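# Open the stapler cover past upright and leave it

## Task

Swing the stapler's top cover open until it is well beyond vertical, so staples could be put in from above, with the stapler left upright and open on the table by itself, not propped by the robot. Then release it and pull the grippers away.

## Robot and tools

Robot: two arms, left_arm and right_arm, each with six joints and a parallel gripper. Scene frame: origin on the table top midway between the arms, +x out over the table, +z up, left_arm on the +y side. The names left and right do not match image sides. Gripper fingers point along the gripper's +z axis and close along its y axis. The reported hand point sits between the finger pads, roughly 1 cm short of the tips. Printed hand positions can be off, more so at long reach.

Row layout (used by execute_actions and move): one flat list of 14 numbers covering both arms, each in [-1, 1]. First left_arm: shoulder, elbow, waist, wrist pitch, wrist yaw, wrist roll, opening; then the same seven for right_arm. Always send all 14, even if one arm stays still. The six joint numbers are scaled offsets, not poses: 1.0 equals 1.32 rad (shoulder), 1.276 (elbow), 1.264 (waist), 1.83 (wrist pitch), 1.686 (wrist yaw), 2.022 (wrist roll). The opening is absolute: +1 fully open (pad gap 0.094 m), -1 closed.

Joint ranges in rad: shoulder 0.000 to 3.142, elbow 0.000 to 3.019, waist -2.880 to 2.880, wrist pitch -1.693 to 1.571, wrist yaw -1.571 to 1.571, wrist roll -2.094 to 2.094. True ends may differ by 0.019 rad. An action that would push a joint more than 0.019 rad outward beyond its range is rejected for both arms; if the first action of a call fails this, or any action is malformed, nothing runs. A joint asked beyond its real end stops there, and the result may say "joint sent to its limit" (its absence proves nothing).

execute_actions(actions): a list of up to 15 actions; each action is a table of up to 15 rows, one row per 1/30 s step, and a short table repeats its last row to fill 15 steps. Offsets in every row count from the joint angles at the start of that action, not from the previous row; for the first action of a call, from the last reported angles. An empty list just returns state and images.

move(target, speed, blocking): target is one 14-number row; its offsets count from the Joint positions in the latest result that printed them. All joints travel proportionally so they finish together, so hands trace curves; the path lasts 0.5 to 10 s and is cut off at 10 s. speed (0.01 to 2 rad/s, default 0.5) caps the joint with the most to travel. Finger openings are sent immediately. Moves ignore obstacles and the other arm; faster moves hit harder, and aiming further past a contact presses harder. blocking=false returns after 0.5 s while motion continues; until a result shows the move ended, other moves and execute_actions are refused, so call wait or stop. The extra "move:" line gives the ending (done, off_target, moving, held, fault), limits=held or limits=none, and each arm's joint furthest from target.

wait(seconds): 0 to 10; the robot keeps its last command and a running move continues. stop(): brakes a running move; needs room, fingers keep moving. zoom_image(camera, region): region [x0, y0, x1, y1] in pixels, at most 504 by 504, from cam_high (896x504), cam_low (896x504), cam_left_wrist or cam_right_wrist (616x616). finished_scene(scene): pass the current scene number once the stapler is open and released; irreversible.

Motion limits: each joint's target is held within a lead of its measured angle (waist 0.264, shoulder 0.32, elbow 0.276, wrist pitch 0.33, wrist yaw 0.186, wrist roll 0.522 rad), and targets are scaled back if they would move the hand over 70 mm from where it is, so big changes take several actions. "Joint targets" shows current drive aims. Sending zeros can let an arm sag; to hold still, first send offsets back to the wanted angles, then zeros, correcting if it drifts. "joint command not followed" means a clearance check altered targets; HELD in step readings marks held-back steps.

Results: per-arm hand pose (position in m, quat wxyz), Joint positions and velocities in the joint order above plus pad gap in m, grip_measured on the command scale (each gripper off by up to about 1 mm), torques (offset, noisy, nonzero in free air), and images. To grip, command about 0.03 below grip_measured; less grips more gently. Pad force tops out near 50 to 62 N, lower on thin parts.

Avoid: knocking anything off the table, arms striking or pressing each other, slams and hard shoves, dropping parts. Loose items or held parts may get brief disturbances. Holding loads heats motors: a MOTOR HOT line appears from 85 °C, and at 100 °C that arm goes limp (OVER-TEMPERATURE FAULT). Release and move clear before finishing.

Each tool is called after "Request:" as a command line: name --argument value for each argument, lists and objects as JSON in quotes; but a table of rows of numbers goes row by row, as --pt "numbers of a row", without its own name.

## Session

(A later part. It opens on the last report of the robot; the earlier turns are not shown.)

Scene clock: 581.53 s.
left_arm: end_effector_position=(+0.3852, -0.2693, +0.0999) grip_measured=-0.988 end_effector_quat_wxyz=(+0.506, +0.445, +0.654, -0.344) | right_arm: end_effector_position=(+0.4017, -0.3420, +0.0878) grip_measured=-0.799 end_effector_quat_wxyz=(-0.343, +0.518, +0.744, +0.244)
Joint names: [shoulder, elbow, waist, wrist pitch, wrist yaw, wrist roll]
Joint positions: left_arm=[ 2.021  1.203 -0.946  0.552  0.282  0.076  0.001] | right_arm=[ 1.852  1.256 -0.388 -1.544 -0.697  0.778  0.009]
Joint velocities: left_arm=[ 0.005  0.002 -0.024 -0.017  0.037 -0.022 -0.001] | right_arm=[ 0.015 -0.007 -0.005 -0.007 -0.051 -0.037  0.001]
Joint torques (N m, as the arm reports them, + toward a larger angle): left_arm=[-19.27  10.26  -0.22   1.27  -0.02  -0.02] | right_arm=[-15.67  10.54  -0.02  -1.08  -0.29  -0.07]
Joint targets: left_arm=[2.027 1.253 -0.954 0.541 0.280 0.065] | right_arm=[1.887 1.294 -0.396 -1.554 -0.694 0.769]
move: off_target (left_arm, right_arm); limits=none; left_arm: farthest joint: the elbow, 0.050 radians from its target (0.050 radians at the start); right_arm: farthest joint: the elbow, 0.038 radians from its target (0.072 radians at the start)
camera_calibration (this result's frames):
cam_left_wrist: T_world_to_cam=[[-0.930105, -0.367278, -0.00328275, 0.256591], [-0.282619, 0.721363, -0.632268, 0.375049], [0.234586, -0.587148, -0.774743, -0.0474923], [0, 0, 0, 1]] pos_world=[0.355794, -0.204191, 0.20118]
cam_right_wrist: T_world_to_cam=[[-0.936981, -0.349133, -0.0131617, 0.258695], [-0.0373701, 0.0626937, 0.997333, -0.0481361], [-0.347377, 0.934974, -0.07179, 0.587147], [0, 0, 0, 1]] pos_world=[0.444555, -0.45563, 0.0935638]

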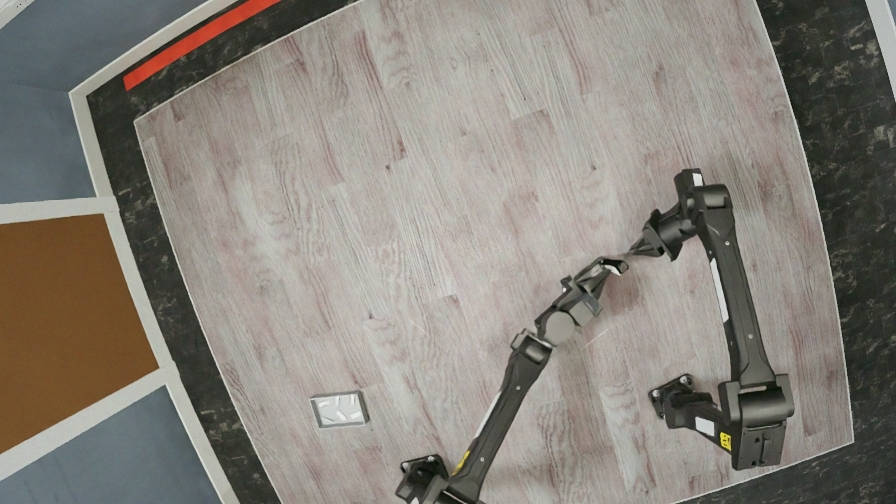

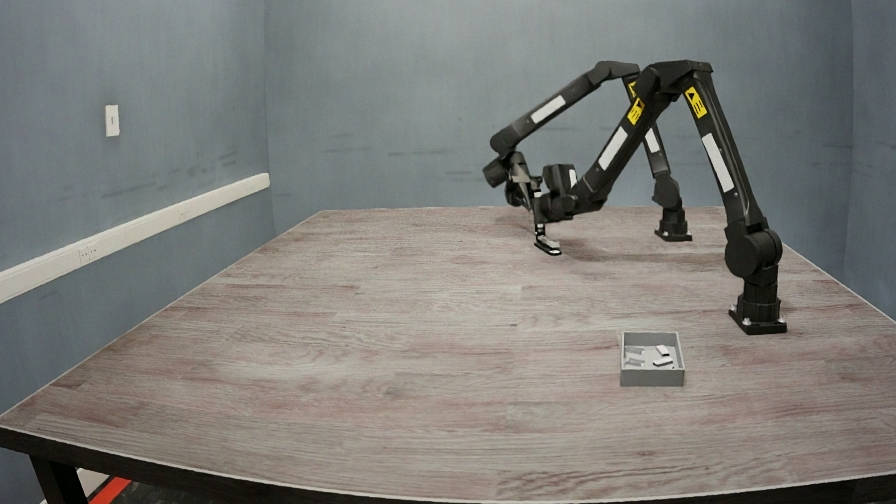

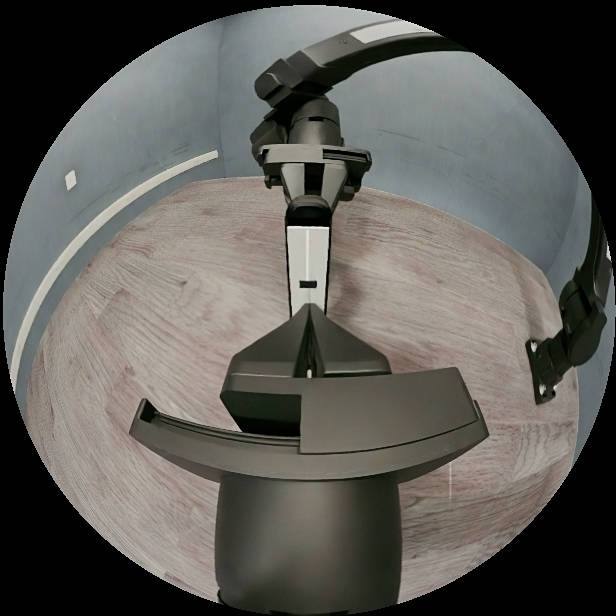

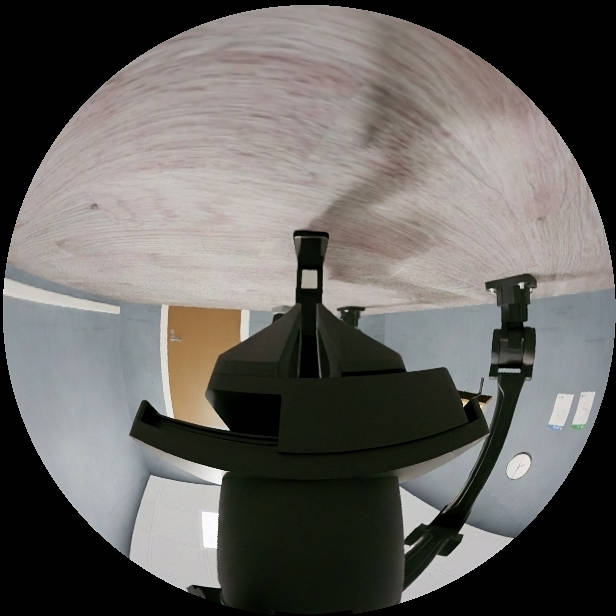

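Request:
move --target '[0.0357,0.1026,-0.0169,-0.0250,-0.0072,-0.0059,-1, 0.015,0.0235,-0.0047,-0.0055,0.0018,-0.0045,-0.8]' --speed 0.09

Scene clock: 590.53 s.
left_arm: end_effector_position=(+0.3935, -0.2884, +0.0966) grip_measured=-0.988 end_effector_quat_wxyz=(+0.504, +0.446, +0.656, -0.342) | right_arm: end_effector_position=(+0.4017, -0.3420, +0.0878) grip_measured=-0.799 end_effector_quat_wxyz=(-0.343, +0.518, +0.745, +0.244)
Joint names: [shoulder, elbow, waist, wrist pitch, wrist yaw, wrist roll]
Joint positions: left_arm=[ 2.063  1.273 -0.955  0.518  0.272  0.076  0.001] | right_arm=[ 1.852  1.256 -0.388 -1.544 -0.697  0.778  0.009]
Joint velocities: left_arm=[-0.015 -0.002 -0.005  0.007 -0.022 -0.007 -0.001] | right_arm=[-0.005 -0.007 -0.015  0.007  0.022  0.007  0.   ]
Joint torques (N m, as the arm reports them, + toward a larger angle): left_arm=[-19.77  11.22  -0.11   1.18  -0.04  -0.03] | right_arm=[-16.96   9.84   0.13  -1.08  -0.31  -0.06]
Joint targets: left_arm=[2.068 1.334 -0.967 0.506 0.270 0.064] | right_arm=[1.872 1.286 -0.394 -1.554 -0.694 0.769]
move: off_target (left_arm, right_arm); limits=none; left_arm: farthest joint: the elbow, 0.061 radians from its target (0.131 radians at the start); right_arm: farthest joint: the elbow, 0.030 radians from its target (0.030 radians at the start)
camera_calibration (this result's frames):
cam_left_wrist: T_world_to_cam=[[-0.929891, -0.367819, -0.0035595, 0.257068], [-0.284251, 0.724694, -0.62771, 0.390229], [0.233463, -0.58269, -0.778439, -0.0611756], [0, 0, 0, 1]] pos_world=[0.36425, -0.223888, 0.198244]
cam_right_wrist: T_world_to_cam=[[-0.936891, -0.349363, -0.0134529, 0.258606], [-0.0376589, 0.0625863, 0.997329, -0.0480564], [-0.347588, 0.934895, -0.0717932, 0.587205], [0, 0, 0, 1]] pos_world=[0.444581, -0.45562, 0.0935644]

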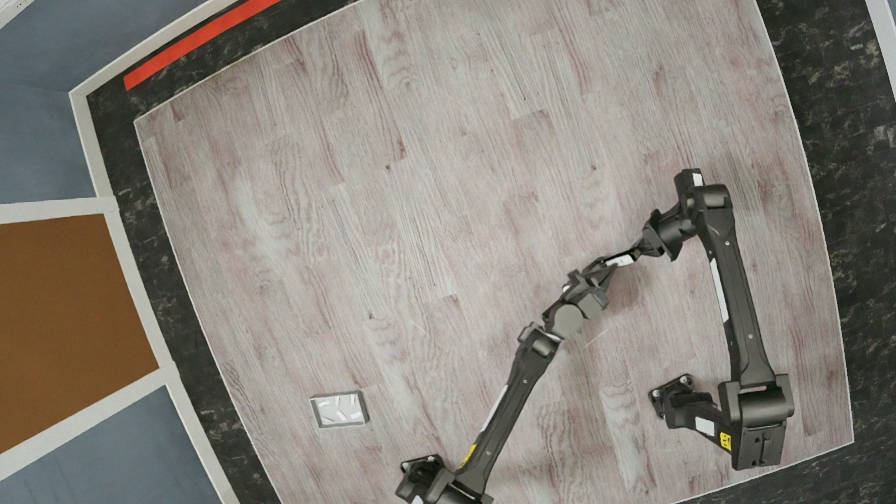

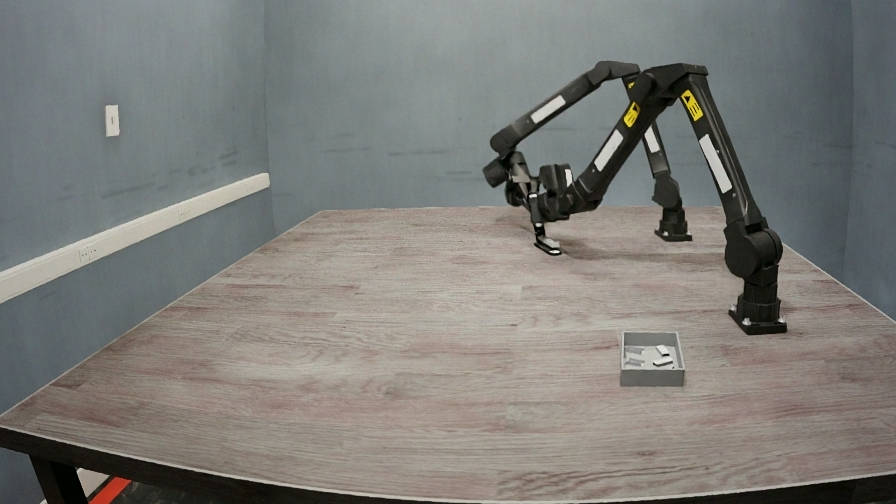

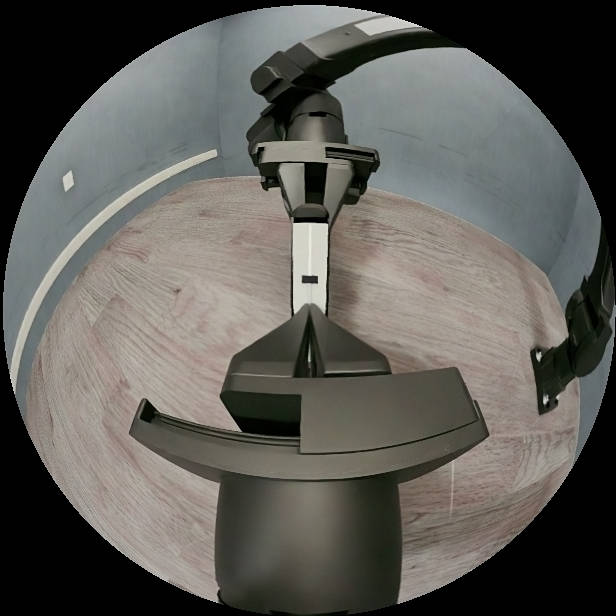

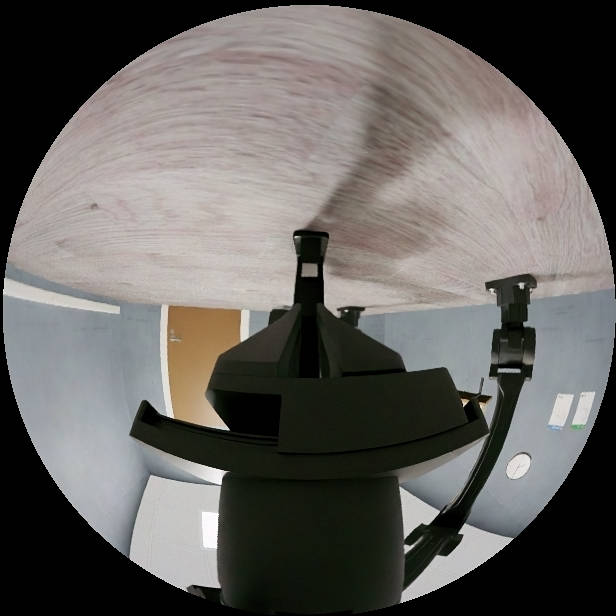

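Request:
zoom_image --camera "cam_high" --region '[550, 190, 710, 310]'

Region (550, 190, 710, 310) of cam_high's 896x504 image, scaled by 3.150, with more detail than that image has; it fills the top 378 rows of this view, and the rest is white.

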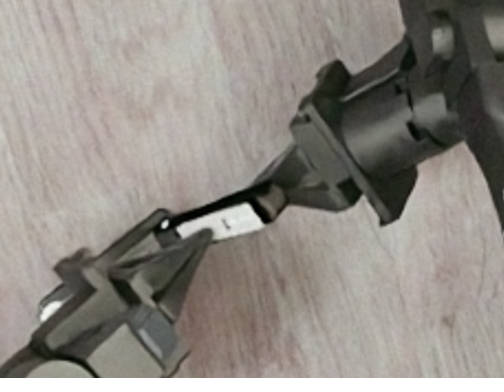

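Request:
move --target '[-0.136,-0.165,0.028,0.044,0.017,0.0,-1, 0.0738,0.1053,-0.0743,-0.0127,0.0638,-0.0242,-0.8]' --speed 0.1

Scene clock: 606.50 s.
left_arm: end_effector_position=(+0.3647, -0.2318, +0.1211) grip_measured=-0.988 end_effector_quat_wxyz=(+0.506, +0.444, +0.653, -0.347) | right_arm: end_effector_position=(+0.4220, -0.3991, +0.0761) grip_measured=-0.799 end_effector_quat_wxyz=(-0.312, +0.530, +0.757, +0.221)
Joint names: [shoulder, elbow, waist, wrist pitch, wrist yaw, wrist roll]
Joint positions: left_arm=[ 1.905  1.07  -0.932  0.573  0.298  0.076  0.001] | right_arm=[ 1.913  1.351 -0.475 -1.556 -0.593  0.738  0.009]
Joint velocities: left_arm=[-0.005  0.007 -0.005  0.002  0.037  0.051 -0.   ] | right_arm=[ 0.005 -0.012 -0.005 -0.012  0.051 -0.022 -0.001]
Joint torques (N m, as the arm reports them, + toward a larger angle): left_arm=[-19.64   5.9    1.39   2.42   0.19   0.08] | right_arm=[-16.84  10.85   0.04  -1.07  -0.24  -0.06]
Joint targets: left_arm=[1.883 1.062 -0.920 0.599 0.301 0.076] | right_arm=[1.950 1.390 -0.482 -1.567 -0.590 0.729]
move: off_target (left_arm, right_arm); limits=none; left_arm: farthest joint: the wrist pitch, 0.025 radians from its target (0.080 radians at the start); right_arm: farthest joint: the elbow, 0.039 radians from its target (0.134 radians at the start)
camera_calibration (this result's frames):
cam_left_wrist: T_world_to_cam=[[-0.930668, -0.365864, 0.000191125, 0.251497], [-0.282257, 0.717661, -0.636627, 0.355136], [0.232782, -0.592542, -0.771172, -0.00530271], [0, 0, 0, 1]] pos_world=[0.335534, -0.165996, 0.221952]
cam_right_wrist: T_world_to_cam=[[-0.93806, -0.346375, -0.00827379, 0.258802], [-0.0615955, 0.143219, 0.987772, 0.0109732], [-0.340954, 0.927099, -0.155684, 0.647305], [0, 0, 0, 1]] pos_world=[0.464149, -0.512045, 0.092077]

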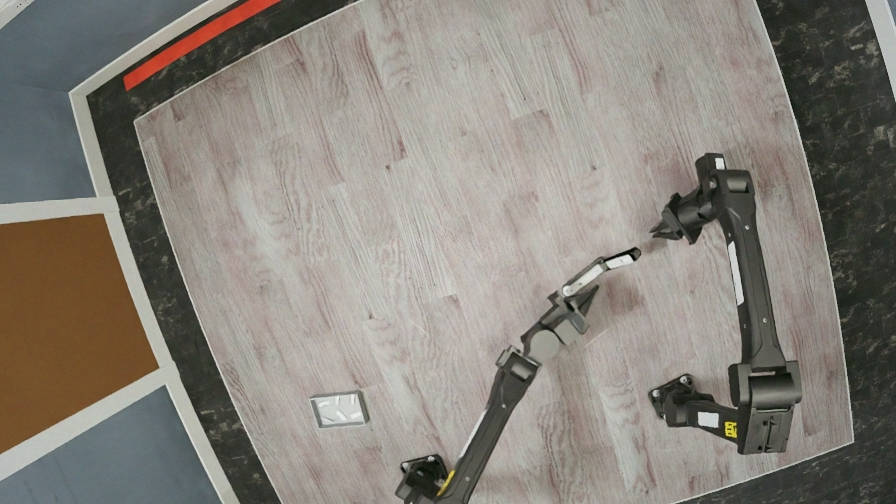

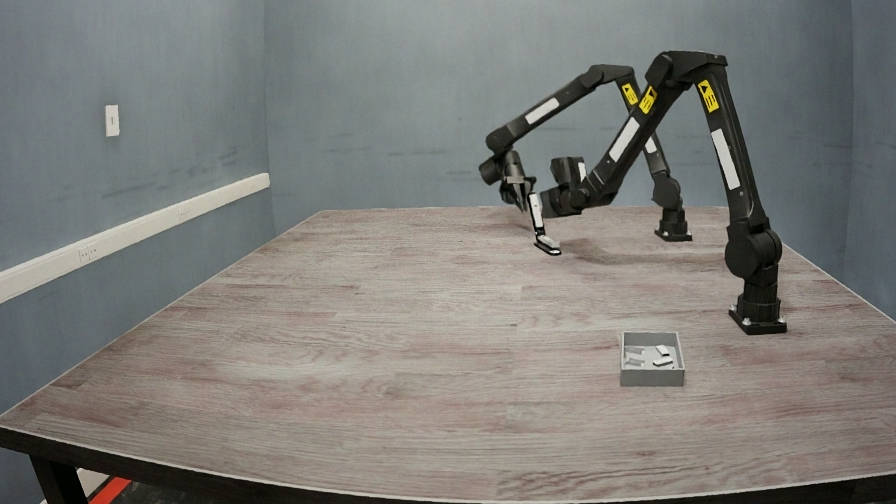

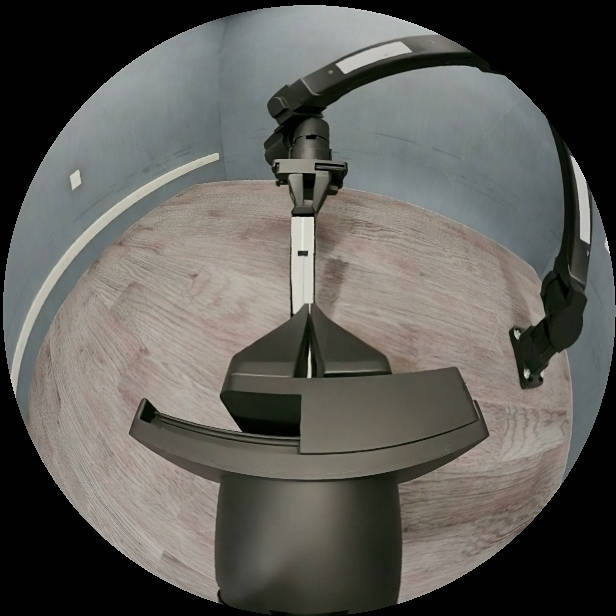

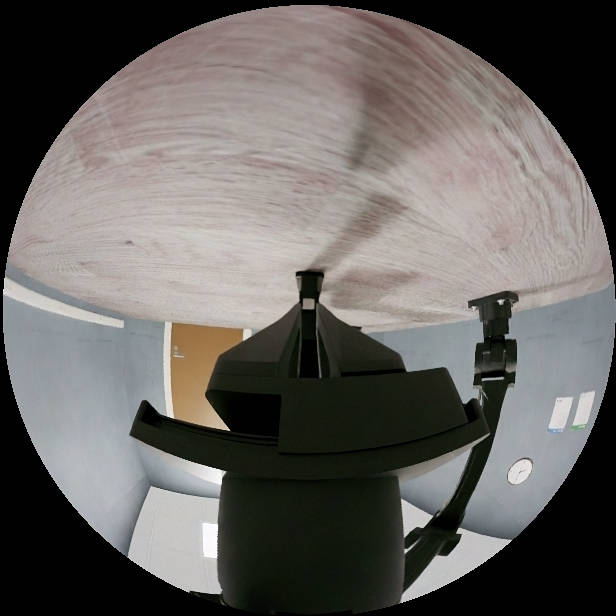

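Request:
move --target '[-0.25,-0.05,0.25,0.014,0.0,0.0,-0.9, -0.22,0.0,-0.15,0.0,0.1,0.0,-0.8]' --speed 0.4

Scene clock: 609.37 s.
left_arm: end_effector_position=(+0.4885, -0.0544, +0.3067) grip_measured=-0.902 end_effector_quat_wxyz=(+0.657, +0.321, +0.626, -0.273) | right_arm: end_effector_position=(+0.3910, -0.4991, +0.1791) grip_measured=-0.799 end_effector_quat_wxyz=(-0.150, +0.585, +0.773, +0.194)
Joint names: [shoulder, elbow, waist, wrist pitch, wrist yaw, wrist roll]
Joint positions: left_arm=[ 1.58   1.015 -0.612  0.577  0.298  0.076  0.005] | right_arm=[ 1.625  1.351 -0.663 -1.556 -0.428  0.738  0.009]
Joint velocities: left_arm=[-0.005  0.002  0.005  0.007  0.066 -0.007 -0.001] | right_arm=[-0.024  0.012  0.005 -0.027  0.022  0.051 -0.   ]
Joint torques (N m, as the arm reports them, + toward a larger angle): left_arm=[-14.97   7.27   0.62   2.31   0.     0.09] | right_arm=[-17.22   9.13   0.75  -0.18  -0.18   0.02]
Joint targets: left_arm=[1.575 1.007 -0.616 0.599 0.298 0.076] | right_arm=[1.623 1.351 -0.664 -1.556 -0.425 0.738]
move: off_target (left_arm); limits=none; left_arm: farthest joint: the wrist pitch, 0.021 radians from its target (0.025 radians at the start); right_arm: farthest joint: the wrist yaw, 0.003 radians from its target (0.169 radians at the start)
camera_calibration (this result's frames):
cam_left_wrist: T_world_to_cam=[[-0.759357, -0.645544, -0.0815478, 0.357766], [-0.325431, 0.485321, -0.811516, 0.443004], [0.563446, -0.589692, -0.578612, -0.00623752], [0, 0, 0, 1]] pos_world=[0.419354, 0.0122765, 0.385071]
cam_right_wrist: T_world_to_cam=[[-0.960522, -0.247157, -0.127714, 0.275596], [-0.2215, 0.401641, 0.888607, 0.130864], [-0.168331, 0.881815, -0.44053, 0.706385], [0, 0, 0, 1]] pos_world=[0.412609, -0.607346, 0.230095]

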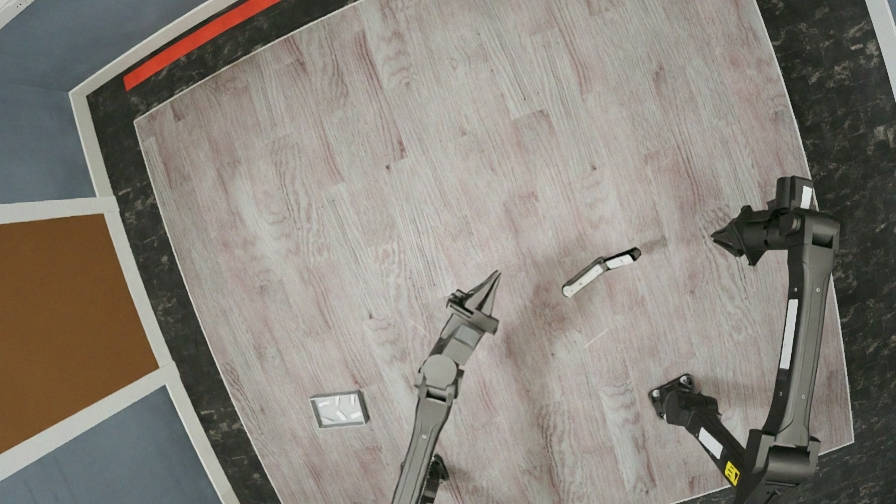

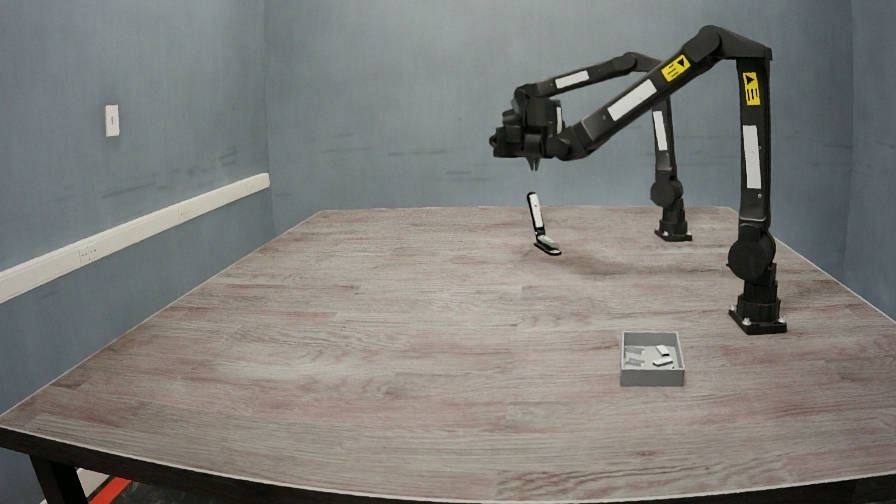

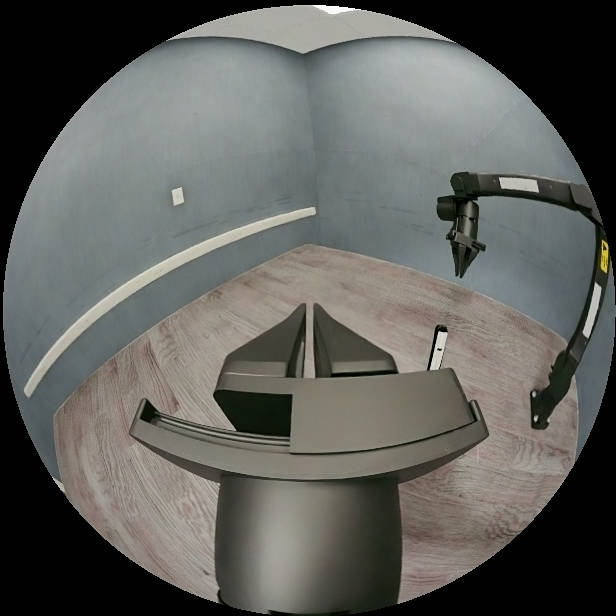

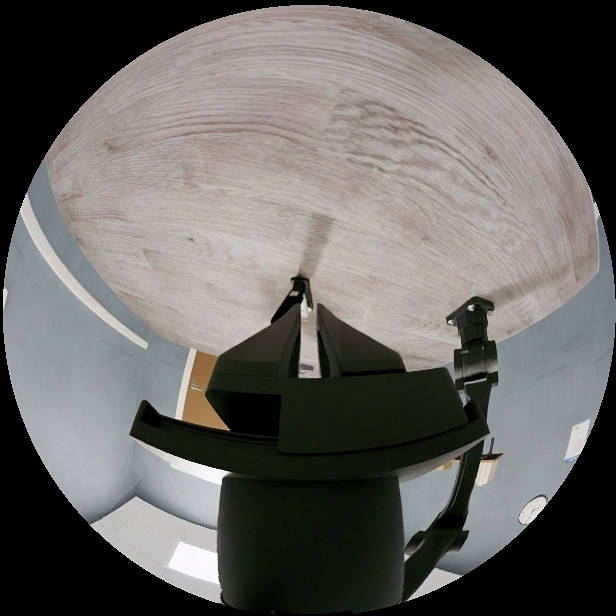

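Request:
finished_scene --scene 1

The scene is finished: the task was done.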